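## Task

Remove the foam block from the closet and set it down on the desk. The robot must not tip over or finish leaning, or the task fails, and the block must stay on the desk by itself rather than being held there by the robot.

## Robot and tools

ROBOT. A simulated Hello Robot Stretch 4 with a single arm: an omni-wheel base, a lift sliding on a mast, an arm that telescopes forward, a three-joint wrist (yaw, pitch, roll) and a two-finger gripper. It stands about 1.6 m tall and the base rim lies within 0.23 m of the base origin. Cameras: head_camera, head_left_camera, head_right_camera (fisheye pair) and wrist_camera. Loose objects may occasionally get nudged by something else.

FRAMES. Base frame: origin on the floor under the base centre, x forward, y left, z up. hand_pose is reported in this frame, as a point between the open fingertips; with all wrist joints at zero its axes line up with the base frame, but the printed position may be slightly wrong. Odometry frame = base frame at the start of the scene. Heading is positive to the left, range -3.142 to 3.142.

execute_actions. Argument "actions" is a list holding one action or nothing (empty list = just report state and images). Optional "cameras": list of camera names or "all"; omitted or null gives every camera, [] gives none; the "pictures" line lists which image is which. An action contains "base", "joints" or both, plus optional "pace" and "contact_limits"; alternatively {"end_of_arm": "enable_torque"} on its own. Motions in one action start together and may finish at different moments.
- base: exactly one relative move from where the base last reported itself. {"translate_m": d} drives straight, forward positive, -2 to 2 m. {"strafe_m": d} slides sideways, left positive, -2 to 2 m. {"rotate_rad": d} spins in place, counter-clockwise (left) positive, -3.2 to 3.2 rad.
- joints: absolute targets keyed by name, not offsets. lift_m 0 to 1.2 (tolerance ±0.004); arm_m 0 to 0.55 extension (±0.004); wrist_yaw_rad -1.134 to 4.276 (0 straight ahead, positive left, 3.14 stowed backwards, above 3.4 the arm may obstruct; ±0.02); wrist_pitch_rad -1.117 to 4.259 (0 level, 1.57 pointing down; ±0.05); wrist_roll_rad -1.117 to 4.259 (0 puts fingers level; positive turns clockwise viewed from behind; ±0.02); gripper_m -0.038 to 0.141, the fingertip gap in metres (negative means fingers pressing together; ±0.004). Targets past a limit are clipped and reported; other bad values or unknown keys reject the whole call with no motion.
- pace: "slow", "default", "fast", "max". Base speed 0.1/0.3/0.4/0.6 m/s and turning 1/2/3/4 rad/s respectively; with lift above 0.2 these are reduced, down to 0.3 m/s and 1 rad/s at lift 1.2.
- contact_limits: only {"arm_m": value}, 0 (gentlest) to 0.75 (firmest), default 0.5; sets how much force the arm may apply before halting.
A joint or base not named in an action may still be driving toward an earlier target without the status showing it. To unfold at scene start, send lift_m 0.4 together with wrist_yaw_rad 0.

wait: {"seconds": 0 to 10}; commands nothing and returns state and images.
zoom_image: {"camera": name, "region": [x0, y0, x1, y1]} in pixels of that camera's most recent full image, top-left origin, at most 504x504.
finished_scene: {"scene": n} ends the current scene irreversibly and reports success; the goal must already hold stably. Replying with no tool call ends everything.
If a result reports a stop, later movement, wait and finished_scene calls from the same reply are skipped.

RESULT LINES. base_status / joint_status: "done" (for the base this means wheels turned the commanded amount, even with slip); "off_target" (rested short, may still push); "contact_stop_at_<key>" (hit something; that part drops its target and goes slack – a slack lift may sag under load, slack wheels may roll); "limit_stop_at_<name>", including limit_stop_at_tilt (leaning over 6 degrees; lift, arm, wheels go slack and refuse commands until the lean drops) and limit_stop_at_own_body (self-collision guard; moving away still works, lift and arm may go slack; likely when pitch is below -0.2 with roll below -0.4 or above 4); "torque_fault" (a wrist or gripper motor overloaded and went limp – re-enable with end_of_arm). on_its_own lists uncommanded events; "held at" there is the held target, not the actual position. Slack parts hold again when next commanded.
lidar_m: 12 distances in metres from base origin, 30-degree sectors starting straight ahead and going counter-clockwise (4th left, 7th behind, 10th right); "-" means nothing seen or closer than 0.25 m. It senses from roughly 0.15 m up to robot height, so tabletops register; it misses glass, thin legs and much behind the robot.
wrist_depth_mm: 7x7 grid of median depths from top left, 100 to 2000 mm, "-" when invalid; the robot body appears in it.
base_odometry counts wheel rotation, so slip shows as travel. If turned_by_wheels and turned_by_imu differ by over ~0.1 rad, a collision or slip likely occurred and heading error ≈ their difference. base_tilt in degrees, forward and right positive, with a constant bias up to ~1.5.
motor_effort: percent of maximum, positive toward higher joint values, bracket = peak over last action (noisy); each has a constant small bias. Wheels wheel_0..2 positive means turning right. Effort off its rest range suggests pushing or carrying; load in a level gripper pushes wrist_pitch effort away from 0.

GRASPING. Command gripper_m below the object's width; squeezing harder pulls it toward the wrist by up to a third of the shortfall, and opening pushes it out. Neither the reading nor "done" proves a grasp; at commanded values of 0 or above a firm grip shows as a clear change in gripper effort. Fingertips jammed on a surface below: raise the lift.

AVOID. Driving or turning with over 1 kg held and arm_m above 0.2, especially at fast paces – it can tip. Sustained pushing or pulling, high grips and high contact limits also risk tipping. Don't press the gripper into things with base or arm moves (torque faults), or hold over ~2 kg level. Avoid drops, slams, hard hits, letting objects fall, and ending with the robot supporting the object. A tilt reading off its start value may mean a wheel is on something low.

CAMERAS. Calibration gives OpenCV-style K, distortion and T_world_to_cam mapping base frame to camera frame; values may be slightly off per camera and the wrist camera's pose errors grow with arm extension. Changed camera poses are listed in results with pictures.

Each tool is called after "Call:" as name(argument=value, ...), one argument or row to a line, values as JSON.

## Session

Call:
execute_actions(
  actions=[
    {"joints":{"lift_m":0.9,"wrist_yaw_rad":0,"gripper_m":0.0,"wrist_roll_rad":1.57}},
  ],
)

Scene clock: 3.37 s.
base_odometry: x=+0.000 y=+0.000 heading=+0.000 (m, m, rad; odometry frame)
turned_by_wheels: +0.000 (rad since the last result)
turned_by_imu: +0.001 (rad since the last result)
base_tilt: forward=-0.8 right=+0.0 (deg)
lidar_m: 1.02 1.08 1.19 1.10 1.20 1.60 2.10 2.24 2.71 2.59 2.65 1.09
base_status: not commanded
joint_positions: lift_m=+0.900 arm_m=-0.002 wrist_yaw_rad=+0.000 wrist_pitch_rad=+0.005 wrist_roll_rad=+1.569 gripper_m=+0.000
joint_status: all done
motor_effort: lift_m=+20(20) arm_m=-1(1) wrist_yaw_rad=+0(0) wrist_pitch_rad=-7(9) wrist_roll_rad=+3(6) gripper_m=-8(6) wheel_0=+0(0) wheel_1=-1(0) wheel_2=+0(0) (%)
hand_pose: x=+0.4571 y=-0.0873 z=+1.0765 quat_wxyz=(+0.708, +0.707, +0.002, -0.002) (m; base frame)
wrist_depth_mm: 1661 1661 1661 1576 1661 1661 1499 / 1661 1661 1618 1661 1618 1661 1537 / 1618 1618 1576 1618 1160 1618 1366 / 1661 1618 1576 1618 1618 1618 1537 / 1618 1618 1618 1576 1618 1576 1537 / 1576 1576 1576 203 1576 1576 1576 / 1618 1537 178 182 177 1576 1537
pictures: head_camera, head_left_camera, head_right_camera, wrist_camera
camera_calibration (this result's frames):
wrist_camera: T_world_to_cam=[[0.0112544, 0.0497321, -0.998699, 1.0823], [0.0618637, 0.996815, 0.0503354, 0.0730683], [0.998021, -0.0623498, 0.00814192, -0.251041], [0, 0, 0, 1]] pos_world=[0.233844, -0.142313, 1.07926]
Images, in order (width x height): head_camera 420x560, head_left_camera 420x672, head_right_camera 420x672, wrist_camera 616x392.

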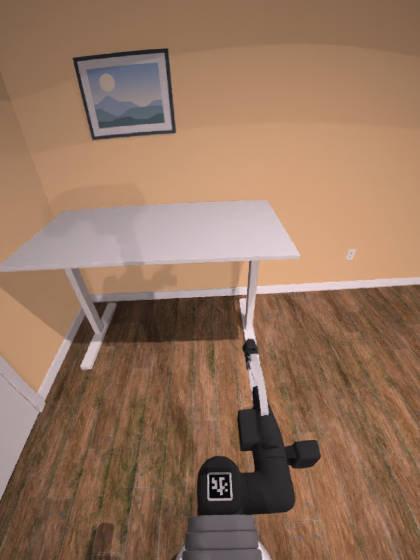

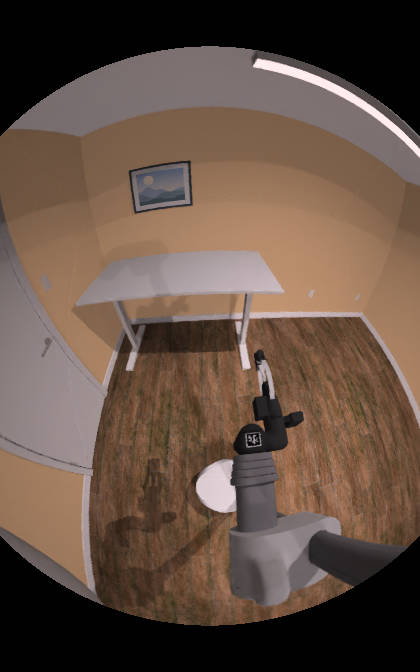

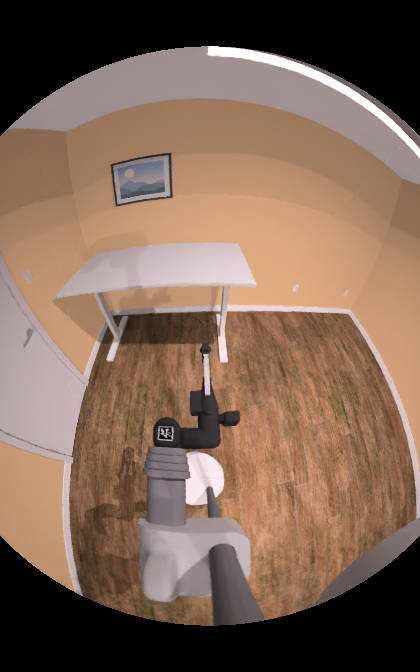

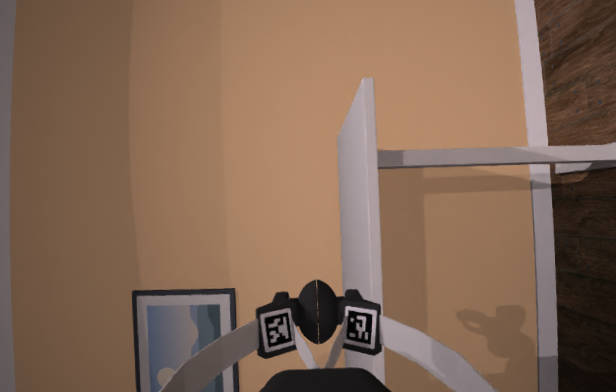

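Call:
execute_actions(
  actions=[
    {"base":{"rotate_rad":3.14},"pace":"fast"},
  ],
  cameras=[],
)

Call:
execute_actions(
  actions=[
    {"base":{"translate_m":1.1},"pace":"fast"},
  ],
)

Scene clock: 8.17 s.
base_odometry: x=+0.000 y=+0.000 heading=+3.140 (m, m, rad; odometry frame)
turned_by_wheels: +3.140 (rad since the last result)
turned_by_imu: +3.152 (rad since the last result)
base_tilt: forward=-0.8 right=+0.1 (deg)
lidar_m: 2.11 2.20 2.68 2.56 2.63 1.07 1.04 1.11 1.21 1.12 1.18 1.61
base_status: done
joint_positions: lift_m=+0.900 arm_m=-0.002 wrist_yaw_rad=+0.000 wrist_pitch_rad=+0.005 wrist_roll_rad=+1.569 gripper_m=+0.000
joint_status: not commanded
motor_effort: lift_m=+19(20) arm_m=-1(1) wrist_yaw_rad=-1(1) wrist_pitch_rad=-7(6) wrist_roll_rad=+3(3) gripper_m=-4(6) wheel_0=-1(11) wheel_1=-1(4) wheel_2=-2(10) (%)
hand_pose: x=+0.4571 y=-0.0874 z=+1.0766 quat_wxyz=(+0.708, +0.707, +0.002, -0.002) (m; base frame)
wrist_depth_mm: 1863 - - - - - 1464 / - - - - - - 1499 / - - - - - - 1537 / 1863 - - - - - 1537 / 1756 1863 1863 1921 1863 1921 1537 / 1708 1863 1863 203 1808 1863 1618 / 1708 1863 177 183 178 1863 1576
pictures: none
No camera images: the call's "cameras" was empty. Leave "cameras" out to get every camera's image.

Scene clock: 12.47 s.
base_odometry: x=-1.100 y=+0.002 heading=+3.140 (m, m, rad; odometry frame)
turned_by_wheels: +0.000 (rad since the last result)
turned_by_imu: -0.001 (rad since the last result)
base_tilt: forward=-0.9 right=+0.1 (deg)
lidar_m: 1.01 1.08 1.45 2.58 2.69 3.11 2.49 1.71 1.19 1.09 1.13 1.56
base_status: done
joint_positions: lift_m=+0.900 arm_m=-0.002 wrist_yaw_rad=+0.000 wrist_pitch_rad=+0.005 wrist_roll_rad=+1.569 gripper_m=+0.000
joint_status: not commanded
motor_effort: lift_m=+19(18) arm_m=-1(1) wrist_yaw_rad=+0(1) wrist_pitch_rad=-7(7) wrist_roll_rad=+3(2) gripper_m=-11(6) wheel_0=+1(4) wheel_1=+1(7) wheel_2=-1(12) (%)
hand_pose: x=+0.4571 y=-0.0874 z=+1.0766 quat_wxyz=(+0.708, +0.707, +0.002, -0.002) (m; base frame)
wrist_depth_mm: 1576 1576 1537 1537 1537 1576 1499 / 1537 1576 1576 1576 1499 1537 1499 / 1537 1537 1537 1537 1537 1537 1537 / 1499 1537 1499 1499 1499 1537 1499 / 931 878 831 809 809 809 798 / 798 809 798 204 809 788 788 / 809 820 177 183 178 798 809
pictures: head_camera, head_left_camera, head_right_camera, wrist_camera
camera_calibration (this result's frames):
wrist_camera: T_world_to_cam=[[0.0112633, 0.0497298, -0.998699, 1.08239], [0.0620421, 0.996803, 0.0503351, 0.0730328], [0.99801, -0.0625283, 0.00814192, -0.251053], [0, 0, 0, 1]] pos_world=[0.233831, -0.142325, 1.07935]
Images, in order (width x height): head_camera 420x560, head_left_camera 420x672, head_right_camera 420x672, wrist_camera 616x392.

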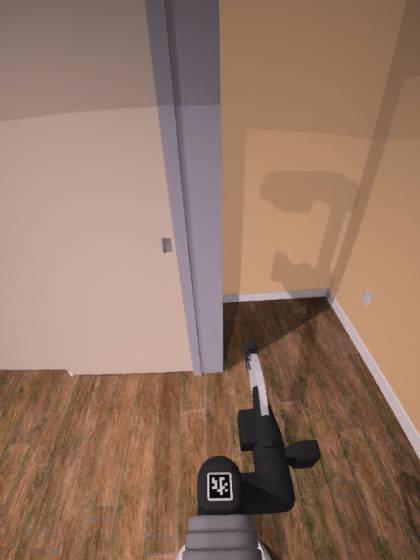

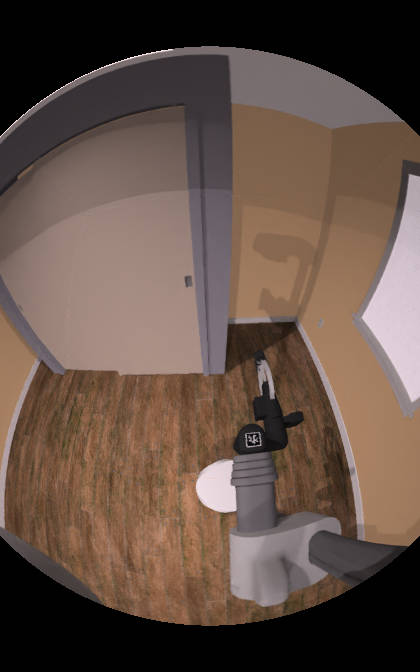

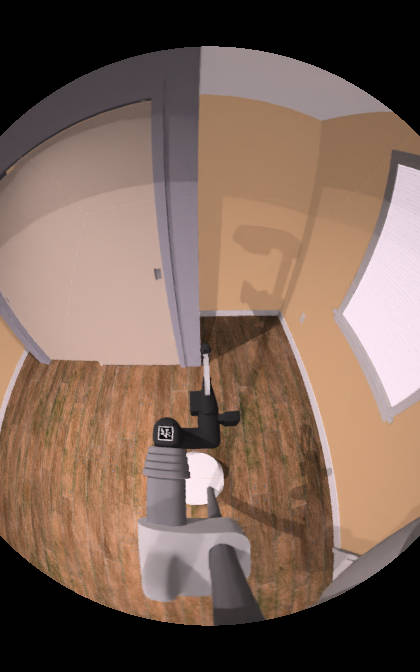

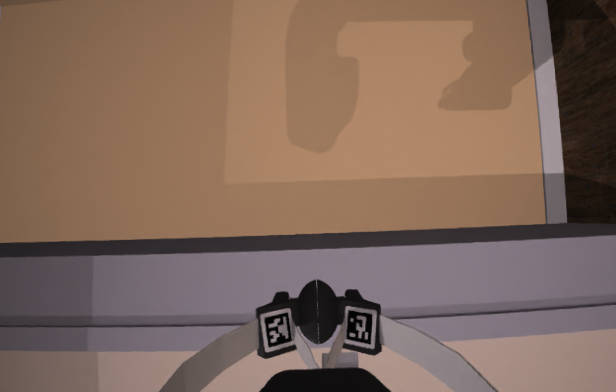

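Call:
execute_actions(
  actions=[
    {"base":{"strafe_m":1.5},"joints":{"lift_m":0.82},"pace":"fast"},
  ],
  cameras=[],
)

Call:
execute_actions(
  actions=[
    {"base":{"translate_m":0.4},"pace":"fast"},
  ],
  cameras=["head_camera","wrist_camera"],
)

Scene clock: 20.00 s.
base_odometry: x=-1.103 y=-1.498 heading=+3.140 (m, m, rad; odometry frame)
turned_by_wheels: +0.000 (rad since the last result)
turned_by_imu: +0.005 (rad since the last result)
base_tilt: forward=-0.9 right=+0.2 (deg)
lidar_m: 1.02 1.04 1.16 1.10 1.14 1.51 3.03 2.46 2.76 2.61 1.48 1.08
base_status: done
joint_positions: lift_m=+0.820 arm_m=-0.002 wrist_yaw_rad=+0.000 wrist_pitch_rad=+0.005 wrist_roll_rad=+1.569 gripper_m=+0.000
joint_status: all done
motor_effort: lift_m=+16(18) arm_m=-1(1) wrist_yaw_rad=+0(0) wrist_pitch_rad=-6(8) wrist_roll_rad=+3(3) gripper_m=-8(5) wheel_0=+0(11) wheel_1=-1(12) wheel_2=-1(1) (%)
hand_pose: x=+0.4571 y=-0.0874 z=+0.9968 quat_wxyz=(+0.708, +0.707, +0.002, -0.002) (m; base frame)
wrist_depth_mm: 798 809 798 798 809 798 809 / 788 820 831 820 842 842 854 / 842 842 831 831 820 820 831 / 820 842 820 831 831 831 820 / 820 809 820 831 820 820 809 / 809 809 820 203 809 809 809 / 820 809 178 183 178 809 820
pictures: none
No camera images: the call's "cameras" was empty. Leave "cameras" out to get every camera's image.

Scene clock: 22.43 s.
base_odometry: x=-1.502 y=-1.497 heading=+3.140 (m, m, rad; odometry frame)
turned_by_wheels: +0.000 (rad since the last result)
turned_by_imu: +0.000 (rad since the last result)
base_tilt: forward=-0.8 right=+0.2 (deg)
lidar_m: 0.61 0.66 0.81 1.10 1.13 1.51 3.48 2.84 2.75 2.59 0.91 0.69
base_status: done
joint_positions: lift_m=+0.820 arm_m=-0.002 wrist_yaw_rad=+0.000 wrist_pitch_rad=+0.005 wrist_roll_rad=+1.569 gripper_m=+0.000
joint_status: not commanded
motor_effort: lift_m=+17(16) arm_m=+0(1) wrist_yaw_rad=+0(1) wrist_pitch_rad=-6(7) wrist_roll_rad=+3(3) gripper_m=-9(5) wheel_0=+0(4) wheel_1=+2(6) wheel_2=+0(12) (%)
hand_pose: x=+0.4571 y=-0.0874 z=+0.9968 quat_wxyz=(+0.708, +0.707, +0.002, -0.002) (m; base frame)
wrist_depth_mm: 445 442 442 442 442 442 445 / 442 442 442 442 442 439 439 / 439 439 436 436 436 439 439 / 433 436 439 433 433 433 436 / 430 430 430 430 433 433 430 / 430 427 430 202 427 427 430 / 424 427 177 183 177 421 424
pictures: head_camera, wrist_camera
camera_calibration (this result's frames):
wrist_camera: T_world_to_cam=[[0.0112648, 0.0497295, -0.998699, 1.00269], [0.0620739, 0.996801, 0.0503351, 0.0770446], [0.998008, -0.0625602, 0.00814186, -0.250403], [0, 0, 0, 1]] pos_world=[0.233826, -0.142327, 0.999546]
Images, in order (width x height): head_camera 420x560, wrist_camera 616x392.

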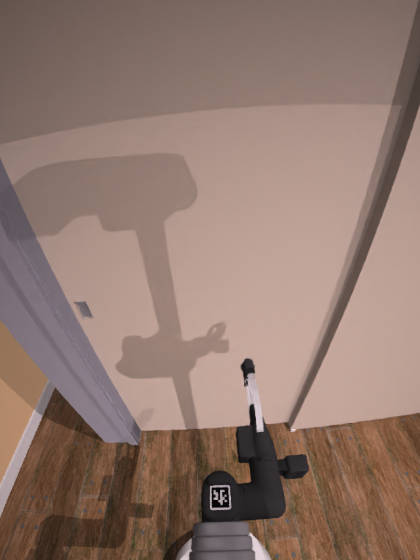

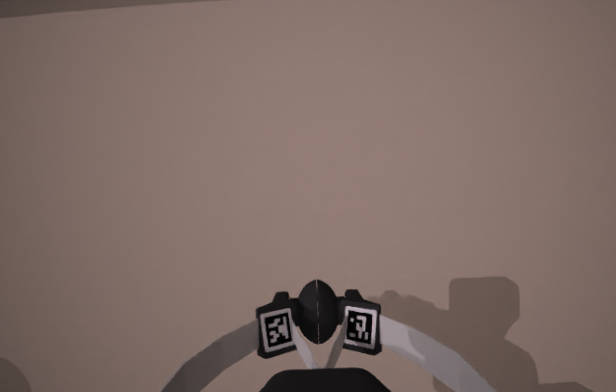

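Call:
execute_actions(
  actions=[
    {"base":{"strafe_m":0.505},"joints":{"arm_m":0.1}},
  ],
  cameras=["head_camera","wrist_camera"],
)

Scene clock: 26.93 s.
base_odometry: x=-1.503 y=-2.002 heading=+3.140 (m, m, rad; odometry frame)
turned_by_wheels: +0.000 (rad since the last result)
turned_by_imu: +0.002 (rad since the last result)
base_tilt: forward=-0.8 right=+0.1 (deg)
lidar_m: 0.55 0.58 0.65 0.60 0.64 0.86 2.31 3.06 3.26 3.09 0.93 0.65
base_status: done
joint_positions: lift_m=+0.820 arm_m=+0.099 wrist_yaw_rad=+0.000 wrist_pitch_rad=+0.005 wrist_roll_rad=+1.570 gripper_m=+0.000
joint_status: all done
motor_effort: lift_m=+16(16) arm_m=+7(5) wrist_yaw_rad=+1(1) wrist_pitch_rad=-7(7) wrist_roll_rad=+4(3) gripper_m=-7(7) wheel_0=+0(8) wheel_1=-1(9) wheel_2=+0(1) (%)
hand_pose: x=+0.5583 y=-0.0874 z=+0.9968 quat_wxyz=(+0.708, +0.707, +0.002, -0.002) (m; base frame)
wrist_depth_mm: 329 327 327 327 327 325 329 / 324 324 324 325 324 325 324 / 322 322 322 322 324 324 322 / 322 320 319 322 319 319 320 / 319 315 320 319 317 317 317 / 315 315 315 202 315 314 314 / 257 257 178 183 177 238 240
pictures: head_camera, wrist_camera
camera_calibration (this result's frames):
wrist_camera: T_world_to_cam=[[0.0112663, 0.0497593, -0.998698, 1.00155], [0.0620831, 0.996799, 0.050365, 0.0707343], [0.998007, -0.0625696, 0.00814101, -0.351334], [0, 0, 0, 1]] pos_world=[0.334959, -0.142327, 0.999544]
Images, in order (width x height): head_camera 420x560, wrist_camera 616x392.

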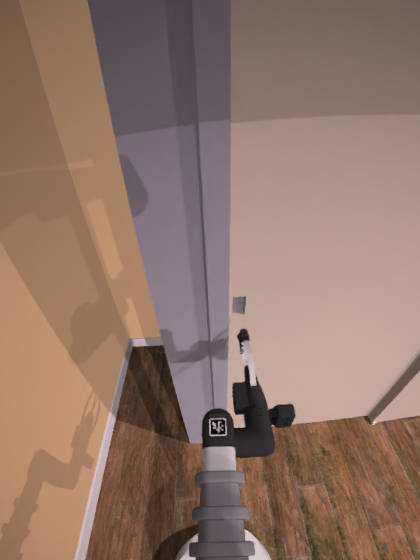

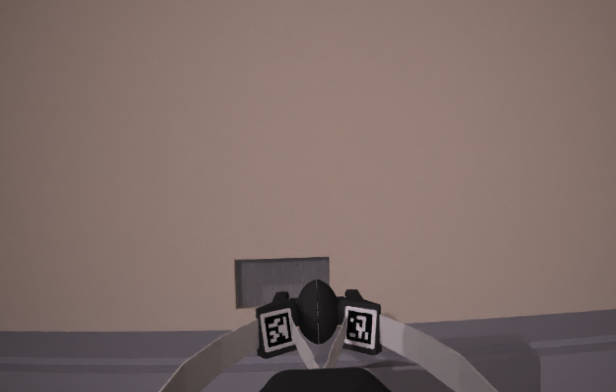

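Call:
execute_actions(
  actions=[
    {"joints":{"lift_m":0.848}},
  ],
  cameras=[],
)

Call:
execute_actions(
  actions=[
    {"joints":{"arm_m":0.24},"contact_limits":{"arm_m":0.25},"pace":"slow"},
  ],
  cameras=["wrist_camera"],
)

Scene clock: 29.30 s.
base_odometry: x=-1.503 y=-2.002 heading=+3.140 (m, m, rad; odometry frame)
turned_by_wheels: +0.000 (rad since the last result)
turned_by_imu: +0.001 (rad since the last result)
base_tilt: forward=-0.7 right=+0.1 (deg)
lidar_m: 0.54 0.58 0.64 0.60 0.65 0.85 2.31 3.08 3.28 3.10 0.93 0.65
base_status: not commanded
joint_positions: lift_m=+0.848 arm_m=+0.099 wrist_yaw_rad=+0.000 wrist_pitch_rad=+0.005 wrist_roll_rad=+1.570 gripper_m=+0.000
joint_status: all done
motor_effort: lift_m=+20(24) arm_m=+6(6) wrist_yaw_rad=-1(1) wrist_pitch_rad=-7(7) wrist_roll_rad=+3(3) gripper_m=-7(5) wheel_0=+0(0) wheel_1=-1(1) wheel_2=+0(0) (%)
hand_pose: x=+0.5583 y=-0.0874 z=+1.0245 quat_wxyz=(+0.708, +0.707, +0.002, -0.002) (m; base frame)
wrist_depth_mm: 329 327 327 325 327 327 327 / 325 325 327 324 324 325 325 / 324 322 320 322 322 322 322 / 319 320 319 319 322 322 320 / 315 317 319 320 319 317 317 / 314 315 314 203 314 315 314 / 256 258 178 183 177 238 240
pictures: none
No camera images: the call's "cameras" was empty. Leave "cameras" out to get every camera's image.

Scene clock: 31.47 s.
base_odometry: x=-1.503 y=-2.002 heading=+3.140 (m, m, rad; odometry frame)
turned_by_wheels: +0.000 (rad since the last result)
turned_by_imu: +0.005 (rad since the last result)
base_tilt: forward=-1.0 right=+0.2 (deg)
lidar_m: 0.54 0.56 0.63 0.58 0.62 0.85 2.36 3.08 3.29 3.08 0.92 0.64
base_status: not commanded
joint_positions: lift_m=+0.848 arm_m=+0.200 wrist_yaw_rad=-0.008 wrist_pitch_rad=+0.005 wrist_roll_rad=+1.570 gripper_m=+0.000
joint_status: arm_m contact_stop (moved +0.101 of +0.141)
on_its_own: arm_m is slack since a contact_stop (your +0.240 is given up); wrist_yaw_rad is at rest, and its effort (+22) is outside its rest range (-13 to +13)
motor_effort: lift_m=+20(20) arm_m=+0(18) wrist_yaw_rad=+22(28) wrist_pitch_rad=-5(6) wrist_roll_rad=+2(2) gripper_m=-7(7) wheel_0=+0(3) wheel_1=+0(3) wheel_2=-7(8) (%)
contact_limits: arm_m 0.25
hand_pose: x=+0.6586 y=-0.0897 z=+1.0247 quat_wxyz=(+0.708, +0.707, -0.001, -0.004) (m; base frame)
wrist_depth_mm: 229 229 229 229 229 229 229 / 227 228 227 227 227 227 227 / 226 226 226 226 225 225 226 / 224 224 224 224 224 224 224 / 222 221 222 221 221 222 222 / 220 220 220 204 220 220 219 / 218 218 173 180 200 218 217
pictures: wrist_camera
camera_calibration (this result's frames):
wrist_camera: T_world_to_cam=[[0.0122881, 0.049669, -0.99869, 1.02772], [0.0699951, 0.996273, 0.05041, 0.060087], [0.997472, -0.0705228, 0.0087657, -0.452813], [0, 0, 0, 1]] pos_world=[0.434833, -0.142842, 1.02731]
Images, in order (width x height): wrist_camera 616x392.

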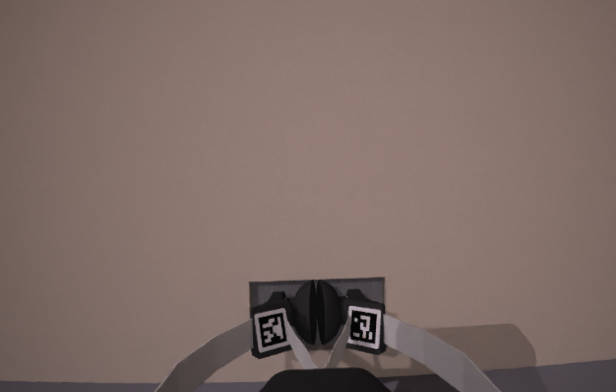

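Call:
execute_actions(
  actions=[
    {"base":{"strafe_m":-0.3},"joints":{"arm_m":0.198},"pace":"slow"},
  ],
  cameras=["wrist_camera","head_camera"],
)

Scene clock: 36.53 s.
base_odometry: x=-1.503 y=-1.703 heading=+3.140 (m, m, rad; odometry frame)
turned_by_wheels: +0.000 (rad since the last result)
turned_by_imu: +0.003 (rad since the last result)
base_tilt: forward=-0.7 right=+0.0 (deg)
lidar_m: 0.62 0.61 0.93 0.89 0.96 1.27 3.50 2.96 2.94 2.79 0.87 0.66
base_status: done
joint_positions: lift_m=+0.848 arm_m=+0.198 wrist_yaw_rad=+0.004 wrist_pitch_rad=+0.005 wrist_roll_rad=+1.570 gripper_m=+0.000
joint_status: all done
motor_effort: lift_m=+20(20) arm_m=-2(3) wrist_yaw_rad=-10(26) wrist_pitch_rad=-6(5) wrist_roll_rad=+3(3) gripper_m=-8(7) wheel_0=+6(15) wheel_1=-1(5) wheel_2=+1(4) (%)
hand_pose: x=+0.6581 y=-0.0863 z=+1.0247 quat_wxyz=(+0.708, +0.707, +0.003, +0.000) (m; base frame)
wrist_depth_mm: 231 232 231 230 232 231 230 / 230 230 230 229 229 229 230 / 229 229 229 229 229 228 229 / 226 228 228 227 227 226 227 / 226 226 226 226 225 227 227 / 225 224 225 203 224 224 225 / 224 224 178 183 177 224 224
pictures: head_camera, wrist_camera
camera_calibration (this result's frames):
wrist_camera: T_world_to_cam=[[0.0116567, 0.0498103, -0.998691, 1.02797], [0.0582299, 0.99703, 0.0504071, 0.064539], [0.998235, -0.0587412, 0.00872166, -0.451563], [0, 0, 0, 1]] pos_world=[0.435025, -0.142076, 1.02731]
Images, in order (width x height): head_camera 420x560, wrist_camera 616x392.

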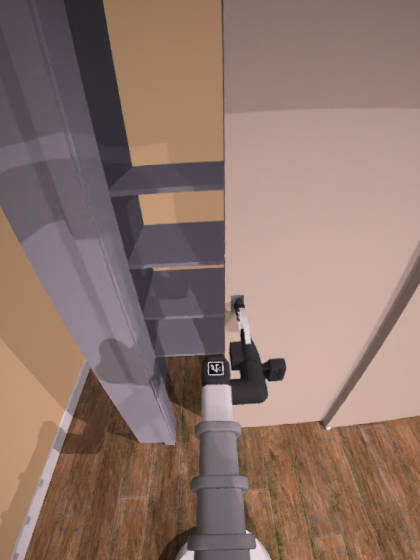

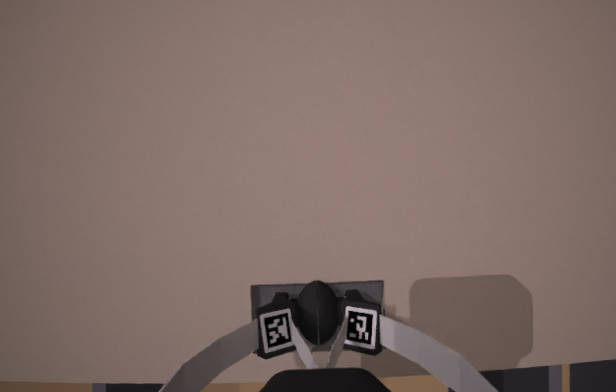

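Call:
execute_actions(
  actions=[
    {"joints":{"arm_m":0.16},"pace":"fast"},
  ],
  cameras=[],
)

Call:
execute_actions(
  actions=[
    {"base":{"strafe_m":0.09}},
  ],
  cameras=[],
)

Call:
execute_actions(
  actions=[
    {"joints":{"arm_m":0.255},"pace":"fast"},
  ],
  cameras=[],
)

Call:
execute_actions(
  actions=[
    {"base":{"strafe_m":-0.40},"pace":"slow"},
  ],
  cameras=["head_camera","head_left_camera"],
)

Scene clock: 38.93 s.
base_odometry: x=-1.503 y=-1.703 heading=+3.140 (m, m, rad; odometry frame)
turned_by_wheels: +0.000 (rad since the last result)
turned_by_imu: +0.000 (rad since the last result)
base_tilt: forward=-0.8 right=+0.2 (deg)
lidar_m: 0.63 0.58 0.96 0.90 0.93 1.29 3.48 2.95 2.96 2.79 0.88 0.67
base_status: not commanded
joint_positions: lift_m=+0.848 arm_m=+0.161 wrist_yaw_rad=+0.000 wrist_pitch_rad=+0.005 wrist_roll_rad=+1.570 gripper_m=+0.000
joint_status: all done
motor_effort: lift_m=+20(20) arm_m=-6(7) wrist_yaw_rad=+1(11) wrist_pitch_rad=-5(6) wrist_roll_rad=+2(4) gripper_m=-6(10) wheel_0=+3(6) wheel_1=-1(1) wheel_2=+1(1) (%)
hand_pose: x=+0.6205 y=-0.0874 z=+1.0246 quat_wxyz=(+0.708, +0.707, +0.002, -0.002) (m; base frame)
wrist_depth_mm: 271 270 270 270 270 270 268 / 268 268 268 268 267 268 268 / 267 266 266 265 266 266 266 / 263 265 265 265 264 264 265 / 263 263 263 263 263 263 264 / 262 260 263 202 262 260 260 / 585 392 178 183 178 404 831
pictures: none
No camera images: the call's "cameras" was empty. Leave "cameras" out to get every camera's image.

Scene clock: 40.33 s.
base_odometry: x=-1.503 y=-1.793 heading=+3.140 (m, m, rad; odometry frame)
turned_by_wheels: +0.000 (rad since the last result)
turned_by_imu: +0.000 (rad since the last result)
base_tilt: forward=-0.7 right=+0.0 (deg)
lidar_m: 0.64 0.57 0.85 0.80 0.86 1.12 3.12 2.97 3.07 2.89 0.93 0.66
base_status: done
joint_positions: lift_m=+0.848 arm_m=+0.161 wrist_yaw_rad=+0.000 wrist_pitch_rad=+0.005 wrist_roll_rad=+1.570 gripper_m=+0.000
joint_status: not commanded
motor_effort: lift_m=+20(20) arm_m=-6(6) wrist_yaw_rad=+0(0) wrist_pitch_rad=-7(6) wrist_roll_rad=+2(3) gripper_m=-10(8) wheel_0=+0(11) wheel_1=-1(8) wheel_2=+0(2) (%)
hand_pose: x=+0.6205 y=-0.0874 z=+1.0246 quat_wxyz=(+0.708, +0.707, +0.002, -0.002) (m; base frame)
wrist_depth_mm: 268 268 267 270 270 268 268 / 266 266 266 267 266 267 267 / 264 264 265 265 265 265 264 / 265 264 263 273 264 263 263 / 904 574 917 904 946 676 866 / 917 621 917 203 904 668 854 / 904 603 178 182 177 615 831
pictures: none
No camera images: the call's "cameras" was empty. Leave "cameras" out to get every camera's image.

Scene clock: 41.40 s.
base_odometry: x=-1.503 y=-1.793 heading=+3.140 (m, m, rad; odometry frame)
turned_by_wheels: +0.000 (rad since the last result)
turned_by_imu: +0.000 (rad since the last result)
base_tilt: forward=-0.7 right=+0.1 (deg)
lidar_m: 0.64 0.55 0.86 0.81 0.86 1.14 3.13 2.92 3.07 2.87 0.91 0.66
base_status: not commanded
joint_positions: lift_m=+0.848 arm_m=+0.254 wrist_yaw_rad=+0.000 wrist_pitch_rad=+0.005 wrist_roll_rad=+1.570 gripper_m=+0.000
joint_status: all done
motor_effort: lift_m=+20(19) arm_m=+7(9) wrist_yaw_rad=+0(1) wrist_pitch_rad=-6(7) wrist_roll_rad=+2(3) gripper_m=-9(7) wheel_0=+0(0) wheel_1=-1(1) wheel_2=+0(0) (%)
hand_pose: x=+0.7133 y=-0.0874 z=+1.0246 quat_wxyz=(+0.708, +0.707, +0.002, -0.002) (m; base frame)
wrist_depth_mm: 174 174 174 174 174 173 - / 173 172 173 173 173 172 173 / 172 172 172 183 181 171 171 / 171 171 170 181 171 170 170 / 169 504 820 433 820 627 462 / 831 580 820 203 820 676 469 / 809 569 177 183 177 609 473
pictures: none
No camera images: the call's "cameras" was empty. Leave "cameras" out to get every camera's image.

Scene clock: 46.53 s.
base_odometry: x=-1.502 y=-1.393 heading=+3.141 (m, m, rad; odometry frame)
turned_by_wheels: +0.001 (rad since the last result)
turned_by_imu: +0.007 (rad since the last result)
base_tilt: forward=-0.8 right=+0.1 (deg)
lidar_m: 0.65 0.78 0.80 1.21 1.26 1.71 3.47 2.84 2.64 2.46 0.87 0.66
base_status: done
joint_positions: lift_m=+0.848 arm_m=+0.255 wrist_yaw_rad=+0.010 wrist_pitch_rad=+0.005 wrist_roll_rad=+1.570 gripper_m=+0.000
joint_status: not commanded
on_its_own: wrist_yaw_rad is at rest, and its effort (-27) is outside its rest range (-13 to +13)
motor_effort: lift_m=+20(20) arm_m=+2(6) wrist_yaw_rad=-27(47) wrist_pitch_rad=-7(7) wrist_roll_rad=+2(4) gripper_m=-13(13) wheel_0=+4(17) wheel_1=-1(5) wheel_2=+6(7) (%)
hand_pose: x=+0.7148 y=-0.0847 z=+1.0245 quat_wxyz=(+0.708, +0.707, +0.005, +0.002) (m; base frame)
wrist_depth_mm: 174 174 174 175 175 174 - / 174 174 173 173 174 174 174 / 173 173 174 173 173 173 173 / 173 172 173 183 173 172 172 / 171 172 172 183 172 172 171 / 172 171 171 171 171 580 449 / 831 564 178 183 181 591 469
pictures: head_camera, head_left_camera
Images, in order (width x height): head_camera 420x560, head_left_camera 420x672.

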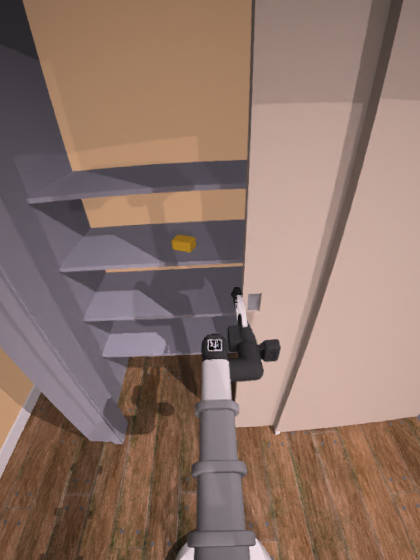

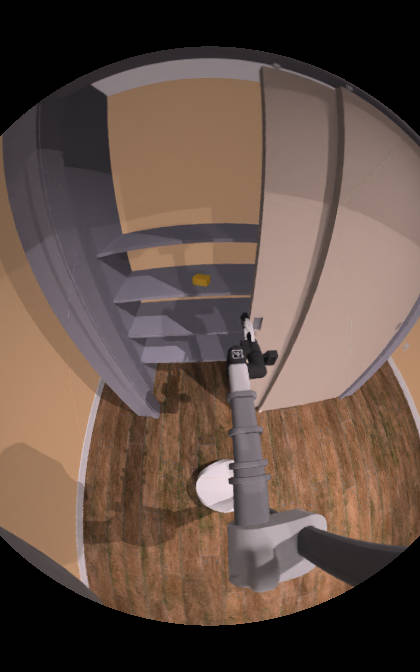

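Call:
execute_actions(
  actions=[
    {"base":{"strafe_m":0.18},"joints":{"arm_m":0.15,"wrist_roll_rad":0,"wrist_yaw_rad":0,"gripper_m":0.14,"lift_m":0.88}},
  ],
  cameras=["wrist_camera","head_camera"],
)

Scene clock: 50.37 s.
base_odometry: x=-1.503 y=-1.573 heading=+3.141 (m, m, rad; odometry frame)
turned_by_wheels: +0.000 (rad since the last result)
turned_by_imu: +0.002 (rad since the last result)
base_tilt: forward=-0.8 right=+0.0 (deg)
lidar_m: 0.89 0.66 1.09 1.03 1.05 1.45 3.48 2.84 2.83 2.66 0.88 0.71
base_status: done
joint_positions: lift_m=+0.880 arm_m=+0.151 wrist_yaw_rad=+0.000 wrist_pitch_rad=+0.006 wrist_roll_rad=+0.001 gripper_m=+0.140
joint_status: all done
motor_effort: lift_m=+20(22) arm_m=-6(10) wrist_yaw_rad=+1(26) wrist_pitch_rad=-8(15) wrist_roll_rad=+0(6) gripper_m=-1(9) wheel_0=-1(10) wheel_1=+1(9) wheel_2=+1(6) (%)
hand_pose: x=+0.6105 y=-0.0874 z=+1.0564 quat_wxyz=(+1.000, +0.000, +0.003, +0.000) (m; base frame)
wrist_depth_mm: 809 946 946 946 960 946 286 / 621 640 615 627 591 597 282 / 759 946 931 931 946 931 287 / 768 946 931 960 931 946 290 / 750 960 917 634 778 715 290 / 741 539 931 917 917 210 293 / 759 904 931 155 917 891 301
pictures: head_camera, wrist_camera
camera_calibration (this result's frames):
wrist_camera: T_world_to_cam=[[0.0163089, -0.998527, -0.0517552, -0.0345684], [0.0562544, 0.0525964, -0.99703, 1.092], [0.998283, 0.013349, 0.0570293, -0.449142], [0, 0, 0, 1]] pos_world=[0.387505, -0.0859573, 1.11259]
Images, in order (width x height): head_camera 420x560, wrist_camera 616x392.

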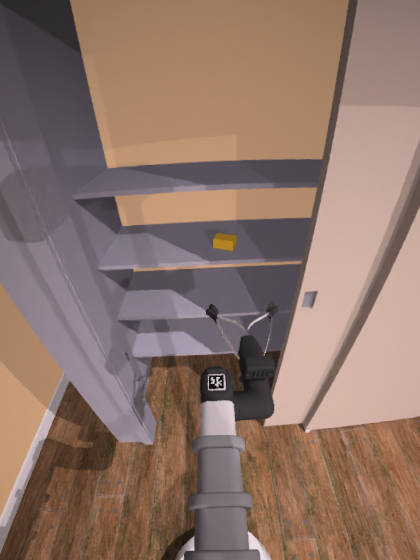

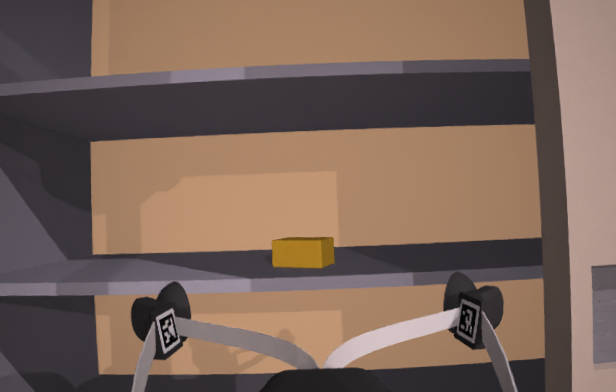

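Call:
execute_actions(
  actions=[
    {"base":{"strafe_m":0.025}},
  ],
  cameras=[],
)

Call:
execute_actions(
  actions=[
    {"base":{"translate_m":0.15},"joints":{"arm_m":0.33}},
  ],
  cameras=["wrist_camera"],
)

Scene clock: 54.63 s.
base_odometry: x=-1.503 y=-1.598 heading=+3.141 (m, m, rad; odometry frame)
turned_by_wheels: +0.000 (rad since the last result)
turned_by_imu: +0.001 (rad since the last result)
base_tilt: forward=-0.8 right=+0.0 (deg)
lidar_m: 0.89 0.66 1.05 1.00 1.04 1.45 3.49 2.86 2.84 2.70 0.86 0.69
base_status: done
joint_positions: lift_m=+0.880 arm_m=+0.151 wrist_yaw_rad=+0.000 wrist_pitch_rad=+0.006 wrist_roll_rad=+0.001 gripper_m=+0.140
joint_status: not commanded
motor_effort: lift_m=+20(20) arm_m=-7(6) wrist_yaw_rad=+1(0) wrist_pitch_rad=-7(8) wrist_roll_rad=-1(0) gripper_m=-4(4) wheel_0=+1(5) wheel_1=-1(9) wheel_2=+0(2) (%)
hand_pose: x=+0.6105 y=-0.0874 z=+1.0564 quat_wxyz=(+1.000, +0.000, +0.003, +0.000) (m; base frame)
wrist_depth_mm: 759 946 960 946 946 946 627 / 621 640 615 640 591 603 539 / 723 917 931 946 946 931 946 / 750 946 931 946 931 931 946 / 707 946 931 634 768 707 549 / 707 535 946 931 917 210 917 / 732 917 931 155 904 891 866
pictures: none
No camera images: the call's "cameras" was empty. Leave "cameras" out to get every camera's image.

Scene clock: 56.47 s.
base_odometry: x=-1.653 y=-1.598 heading=+3.141 (m, m, rad; odometry frame)
turned_by_wheels: +0.000 (rad since the last result)
turned_by_imu: +0.000 (rad since the last result)
base_tilt: forward=-0.9 right=+0.1 (deg)
lidar_m: 0.74 0.53 0.60 0.99 1.06 1.41 3.65 3.04 2.87 2.68 0.69 0.58
base_status: done
joint_positions: lift_m=+0.880 arm_m=+0.329 wrist_yaw_rad=+0.000 wrist_pitch_rad=+0.005 wrist_roll_rad=+0.001 gripper_m=+0.140
joint_status: all done
motor_effort: lift_m=+20(20) arm_m=+6(6) wrist_yaw_rad=-1(0) wrist_pitch_rad=-7(9) wrist_roll_rad=+0(0) gripper_m=-1(4) wheel_0=+1(6) wheel_1=+0(4) wheel_2=+0(10) (%)
hand_pose: x=+0.7883 y=-0.0874 z=+1.0565 quat_wxyz=(+1.000, +0.000, +0.003, +0.000) (m; base frame)
wrist_depth_mm: 375 392 392 397 404 421 418 / 517 539 559 580 597 603 609 / 627 621 621 621 621 615 615 / 621 621 615 621 615 615 615 / 621 615 615 615 615 615 609 / 384 343 336 298 315 210 319 / 247 229 234 155 223 216 218
pictures: wrist_camera
camera_calibration (this result's frames):
wrist_camera: T_world_to_cam=[[0.0164853, -0.998526, -0.0517177, -0.0375958], [0.0564354, 0.0525715, -0.997021, 1.0819], [0.99827, 0.0135174, 0.0572189, -0.626817], [0, 0, 0, 1]] pos_world=[0.565295, -0.0859445, 1.1126]
Images, in order (width x height): wrist_camera 616x392.

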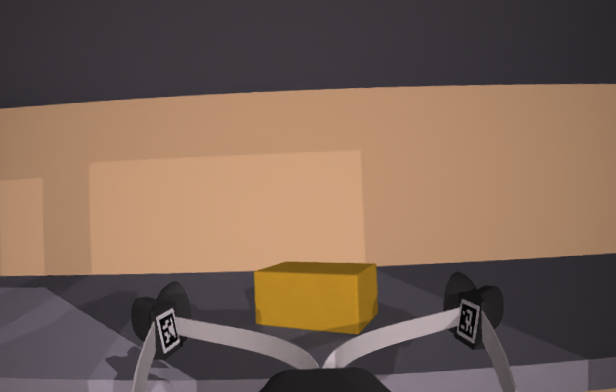

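Call:
execute_actions(
  actions=[
    {"joints":{"arm_m":0.44,"lift_m":0.878},"pace":"slow"},
  ],
  cameras=["wrist_camera"],
)

Call:
execute_actions(
  actions=[
    {"joints":{"gripper_m":0.03}},
  ],
  cameras=["wrist_camera"],
)

Call:
execute_actions(
  actions=[
    {"joints":{"lift_m":0.905}},
  ],
  cameras=["wrist_camera"],
)

Scene clock: 61.60 s.
base_odometry: x=-1.653 y=-1.598 heading=+3.141 (m, m, rad; odometry frame)
turned_by_wheels: +0.000 (rad since the last result)
turned_by_imu: +0.001 (rad since the last result)
base_tilt: forward=-0.8 right=+0.1 (deg)
lidar_m: 0.75 0.53 0.60 0.99 1.04 1.42 3.64 3.04 2.84 2.69 0.68 0.57
base_status: not commanded
joint_positions: lift_m=+0.878 arm_m=+0.439 wrist_yaw_rad=+0.000 wrist_pitch_rad=+0.005 wrist_roll_rad=+0.001 gripper_m=+0.140
joint_status: all done
motor_effort: lift_m=+16(21) arm_m=+7(7) wrist_yaw_rad=+1(0) wrist_pitch_rad=-6(7) wrist_roll_rad=+0(0) gripper_m=+0(0) wheel_0=+1(1) wheel_1=+0(0) wheel_2=+0(0) (%)
hand_pose: x=+0.8982 y=-0.0874 z=+1.0548 quat_wxyz=(+1.000, +0.000, +0.003, +0.000) (m; base frame)
wrist_depth_mm: 379 389 397 402 407 421 421 / 512 517 517 512 512 512 517 / 517 508 517 508 508 512 512 / 512 512 512 508 504 508 512 / 508 512 504 508 504 504 504 / 377 336 217 193 205 209 315 / 242 224 205 155 198 212 214
pictures: wrist_camera
camera_calibration (this result's frames):
wrist_camera: T_world_to_cam=[[0.0163537, -0.998528, -0.0517178, -0.0394128], [0.0564423, 0.0525641, -0.997021, 1.07406], [0.998272, 0.0133859, 0.0572189, -0.736478], [0, 0, 0, 1]] pos_world=[0.675228, -0.0859531, 1.11096]
Images, in order (width x height): wrist_camera 616x392.

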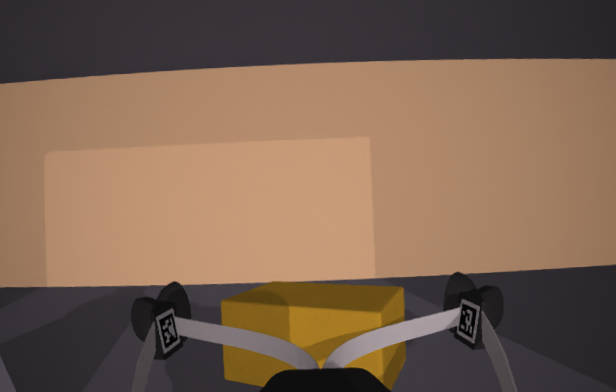

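Scene clock: 63.70 s.
base_odometry: x=-1.653 y=-1.598 heading=+3.141 (m, m, rad; odometry frame)
turned_by_wheels: +0.000 (rad since the last result)
turned_by_imu: +0.001 (rad since the last result)
base_tilt: forward=-0.8 right=+0.2 (deg)
lidar_m: 0.74 0.56 0.58 1.00 1.04 1.42 3.67 3.03 2.87 2.68 0.68 0.56
base_status: not commanded
joint_positions: lift_m=+0.878 arm_m=+0.439 wrist_yaw_rad=+0.000 wrist_pitch_rad=+0.005 wrist_roll_rad=+0.001 gripper_m=+0.031
joint_status: all done
motor_effort: lift_m=+15(15) arm_m=+7(7) wrist_yaw_rad=+0(0) wrist_pitch_rad=-8(7) wrist_roll_rad=+0(0) gripper_m=-28(31) wheel_0=+1(1) wheel_1=+0(0) wheel_2=+0(0) (%)
hand_pose: x=+0.8982 y=-0.0874 z=+1.0548 quat_wxyz=(+1.000, +0.000, +0.003, +0.000) (m; base frame)
wrist_depth_mm: 377 389 392 402 410 421 424 / 517 517 512 517 512 508 512 / 517 512 512 508 512 508 504 / 512 512 512 512 508 508 508 / 508 504 508 504 508 504 504 / 379 379 193 187 198 324 317 / 242 167 177 167 162 172 207
pictures: wrist_camera
camera_calibration (this result's frames):
wrist_camera: T_world_to_cam=[[0.0163822, -0.998532, -0.0516289, -0.0395245], [0.0564411, 0.052477, -0.997026, 1.07405], [0.998272, 0.0134195, 0.0572179, -0.736481], [0, 0, 0, 1]] pos_world=[0.675235, -0.0859464, 1.11096]
Images, in order (width x height): wrist_camera 616x392.

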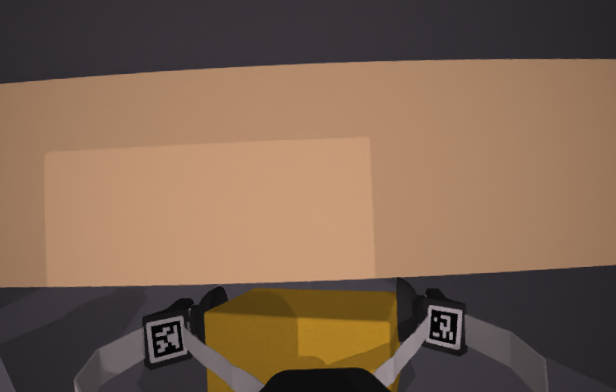

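Scene clock: 64.60 s.
base_odometry: x=-1.653 y=-1.598 heading=+3.141 (m, m, rad; odometry frame)
turned_by_wheels: +0.000 (rad since the last result)
turned_by_imu: +0.000 (rad since the last result)
base_tilt: forward=-0.8 right=+0.2 (deg)
lidar_m: 0.74 0.52 0.60 1.00 1.04 1.44 3.65 3.03 2.86 2.67 0.70 0.58
base_status: not commanded
joint_positions: lift_m=+0.905 arm_m=+0.439 wrist_yaw_rad=+0.000 wrist_pitch_rad=+0.005 wrist_roll_rad=+0.001 gripper_m=+0.031
joint_status: all done
motor_effort: lift_m=+20(22) arm_m=+6(7) wrist_yaw_rad=+1(1) wrist_pitch_rad=-8(6) wrist_roll_rad=+1(0) gripper_m=-30(35) wheel_0=+1(1) wheel_1=+0(0) wheel_2=+0(0) (%)
hand_pose: x=+0.8983 y=-0.0874 z=+1.0815 quat_wxyz=(+1.000, +0.000, +0.003, +0.000) (m; base frame)
wrist_depth_mm: 327 336 338 347 349 364 366 / 452 469 488 512 512 512 508 / 517 512 521 521 512 508 512 / 508 512 512 504 508 508 508 / 508 517 508 512 504 508 504 / 484 484 193 188 198 413 404 / 309 167 176 168 161 172 279
pictures: wrist_camera
camera_calibration (this result's frames):
wrist_camera: T_world_to_cam=[[0.0163817, -0.998532, -0.0516273, -0.0381505], [0.0564295, 0.0524752, -0.997027, 1.10062], [0.998272, 0.0134197, 0.0572063, -0.737997], [0, 0, 0, 1]] pos_world=[0.675239, -0.0859463, 1.1376]
Images, in order (width x height): wrist_camera 616x392.

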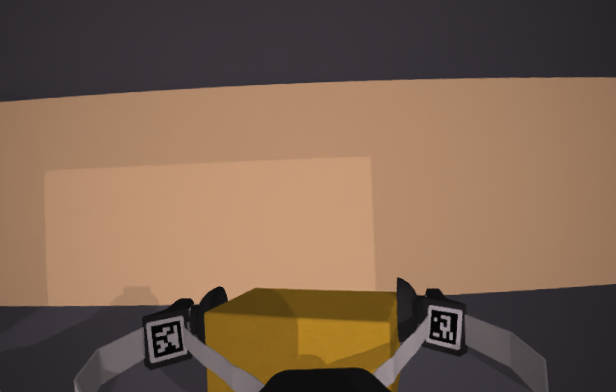

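Call:
execute_actions(
  actions=[
    {"base":{"translate_m":-0.5},"joints":{"arm_m":0.05}},
  ],
  cameras=[],
)

Call:
execute_actions(
  actions=[
    {"base":{"rotate_rad":-3.15},"joints":{"lift_m":1.05}},
  ],
  cameras=[],
)

Call:
execute_actions(
  actions=[
    {"base":{"strafe_m":1.9}},
  ],
  cameras=[],
)

Call:
execute_actions(
  actions=[
    {"base":{"translate_m":1.6},"joints":{"arm_m":0.3}},
  ],
)

Scene clock: 70.70 s.
base_odometry: x=-1.153 y=-1.598 heading=+3.141 (m, m, rad; odometry frame)
turned_by_wheels: +0.000 (rad since the last result)
turned_by_imu: +0.003 (rad since the last result)
base_tilt: forward=-0.7 right=+0.1 (deg)
lidar_m: 1.24 0.98 1.04 0.99 1.04 1.41 3.08 2.57 2.86 2.71 1.36 1.02
base_status: done
joint_positions: lift_m=+0.905 arm_m=+0.051 wrist_yaw_rad=+0.000 wrist_pitch_rad=+0.006 wrist_roll_rad=+0.000 gripper_m=+0.031
joint_status: all done
motor_effort: lift_m=+20(20) arm_m=-6(7) wrist_yaw_rad=-1(2) wrist_pitch_rad=-9(9) wrist_roll_rad=+0(0) gripper_m=-32(28) wheel_0=-2(7) wheel_1=-2(5) wheel_2=-1(10) (%)
hand_pose: x=+0.5105 y=-0.0874 z=+1.0814 quat_wxyz=(+1.000, +0.000, +0.003, +0.000) (m; base frame)
wrist_depth_mm: 661 1098 1397 1397 1397 723 676 / 654 1118 1366 1397 1366 723 676 / 668 1008 1397 1336 1160 715 668 / 661 1078 1397 1397 1397 723 676 / 654 1008 1366 1366 1366 715 683 / 640 960 193 188 198 707 691 / 654 167 177 167 162 172 654
pictures: none
No camera images: the call's "cameras" was empty. Leave "cameras" out to get every camera's image.

Scene clock: 73.67 s.
base_odometry: x=-1.153 y=-1.598 heading=-0.009 (m, m, rad; odometry frame)
turned_by_wheels: -3.150 (rad since the last result)
turned_by_imu: -3.160 (rad since the last result)
base_tilt: forward=-0.8 right=+0.1 (deg)
lidar_m: 3.05 2.50 2.83 2.68 1.35 1.01 1.24 1.01 1.07 1.00 1.04 1.41
base_status: done
joint_positions: lift_m=+1.050 arm_m=+0.051 wrist_yaw_rad=+0.000 wrist_pitch_rad=+0.006 wrist_roll_rad=+0.000 gripper_m=+0.031
joint_status: all done
motor_effort: lift_m=+20(21) arm_m=-7(6) wrist_yaw_rad=+1(0) wrist_pitch_rad=-9(8) wrist_roll_rad=+1(0) gripper_m=-28(31) wheel_0=+1(6) wheel_1=+0(6) wheel_2=+1(10) (%)
hand_pose: x=+0.5105 y=-0.0875 z=+1.2263 quat_wxyz=(+1.000, +0.000, +0.003, +0.000) (m; base frame)
wrist_depth_mm: - - - - - 1863 1308 / - - - - - 1921 1308 / - - - - - - 1336 / - - - - - - 1336 / - - - - - - 1366 / - - 193 188 198 1756 1366 / - 167 177 167 162 172 1308
pictures: none
No camera images: the call's "cameras" was empty. Leave "cameras" out to get every camera's image.

Scene clock: 81.33 s.
base_odometry: x=-1.135 y=+0.302 heading=-0.009 (m, m, rad; odometry frame)
turned_by_wheels: +0.000 (rad since the last result)
turned_by_imu: +0.006 (rad since the last result)
base_tilt: forward=-0.8 right=+0.1 (deg)
lidar_m: 2.19 1.20 0.85 0.77 0.80 1.10 0.98 1.00 1.42 2.93 3.03 2.28
base_status: done
joint_positions: lift_m=+1.050 arm_m=+0.051 wrist_yaw_rad=+0.000 wrist_pitch_rad=+0.006 wrist_roll_rad=+0.000 gripper_m=+0.031
joint_status: not commanded
motor_effort: lift_m=+19(20) arm_m=-7(7) wrist_yaw_rad=+0(1) wrist_pitch_rad=-9(8) wrist_roll_rad=+1(0) gripper_m=-31(28) wheel_0=-1(9) wheel_1=-1(9) wheel_2=+0(1) (%)
hand_pose: x=+0.5105 y=-0.0874 z=+1.2264 quat_wxyz=(+1.000, +0.000, +0.003, +0.000) (m; base frame)
wrist_depth_mm: 1308 - - - - - - / 1308 - - - - - - / 1281 1983 - - - - - / 1281 1863 - - - - - / 1229 1863 - - - - - / 1281 1708 192 187 198 - - / 1255 167 177 168 162 173 -
pictures: none
No camera images: the call's "cameras" was empty. Leave "cameras" out to get every camera's image.

Scene clock: 88.17 s.
base_odometry: x=+0.465 y=+0.287 heading=-0.009 (m, m, rad; odometry frame)
turned_by_wheels: +0.000 (rad since the last result)
turned_by_imu: -0.002 (rad since the last result)
base_tilt: forward=-0.8 right=+0.0 (deg)
lidar_m: 0.60 0.63 0.82 0.81 0.85 1.19 2.61 2.68 3.02 2.89 0.87 0.64
base_status: done
joint_positions: lift_m=+1.050 arm_m=+0.299 wrist_yaw_rad=+0.000 wrist_pitch_rad=+0.006 wrist_roll_rad=+0.000 gripper_m=+0.031
joint_status: all done
motor_effort: lift_m=+19(19) arm_m=+6(6) wrist_yaw_rad=+0(2) wrist_pitch_rad=-8(8) wrist_roll_rad=+0(1) gripper_m=-28(27) wheel_0=+1(6) wheel_1=+2(7) wheel_2=+0(10) (%)
hand_pose: x=+0.7583 y=-0.0874 z=+1.2265 quat_wxyz=(+1.000, +0.000, +0.003, +0.000) (m; base frame)
wrist_depth_mm: 917 891 891 891 917 917 904 / 917 878 878 904 904 917 904 / 904 878 878 878 904 917 917 / 904 891 904 891 904 917 878 / 891 917 904 904 891 904 891 / 891 878 192 188 198 891 891 / 866 167 176 167 162 172 732
pictures: head_camera, head_left_camera, head_right_camera, wrist_camera
camera_calibration (this result's frames):
wrist_camera: T_world_to_cam=[[0.0163625, -0.998535, -0.0515747, -0.0284233], [0.0561071, 0.0524173, -0.997048, 1.25334], [0.998291, 0.0134205, 0.0568825, -0.606188], [0, 0, 0, 1]] pos_world=[0.535296, -0.0859433, 1.28266]
Images, in order (width x height): head_camera 420x560, head_left_camera 420x672, head_right_camera 420x672, wrist_camera 616x392.

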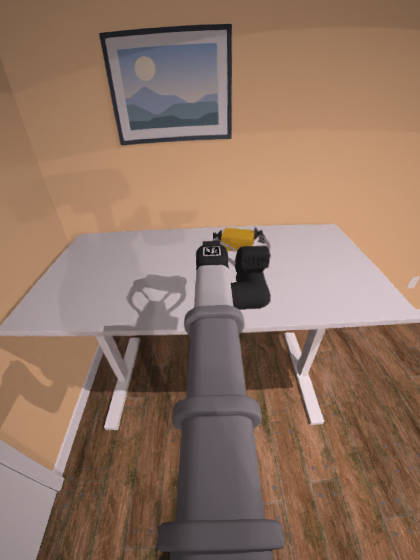

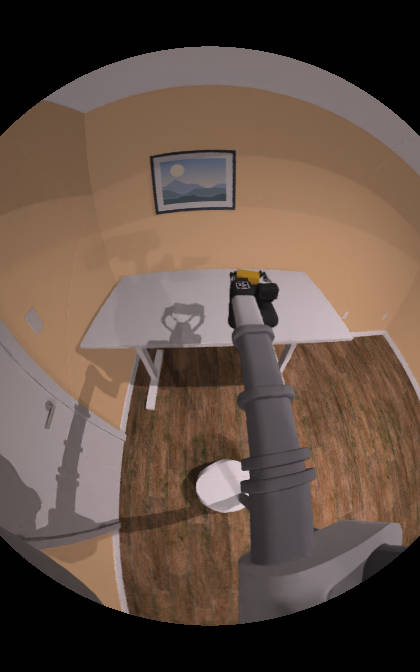

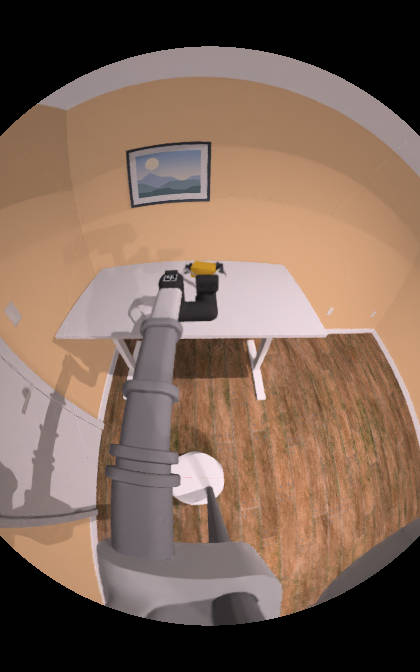

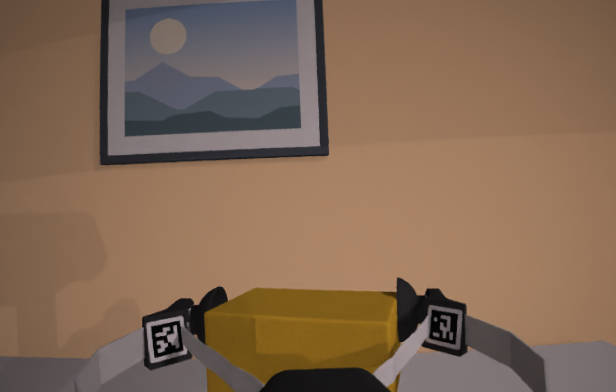

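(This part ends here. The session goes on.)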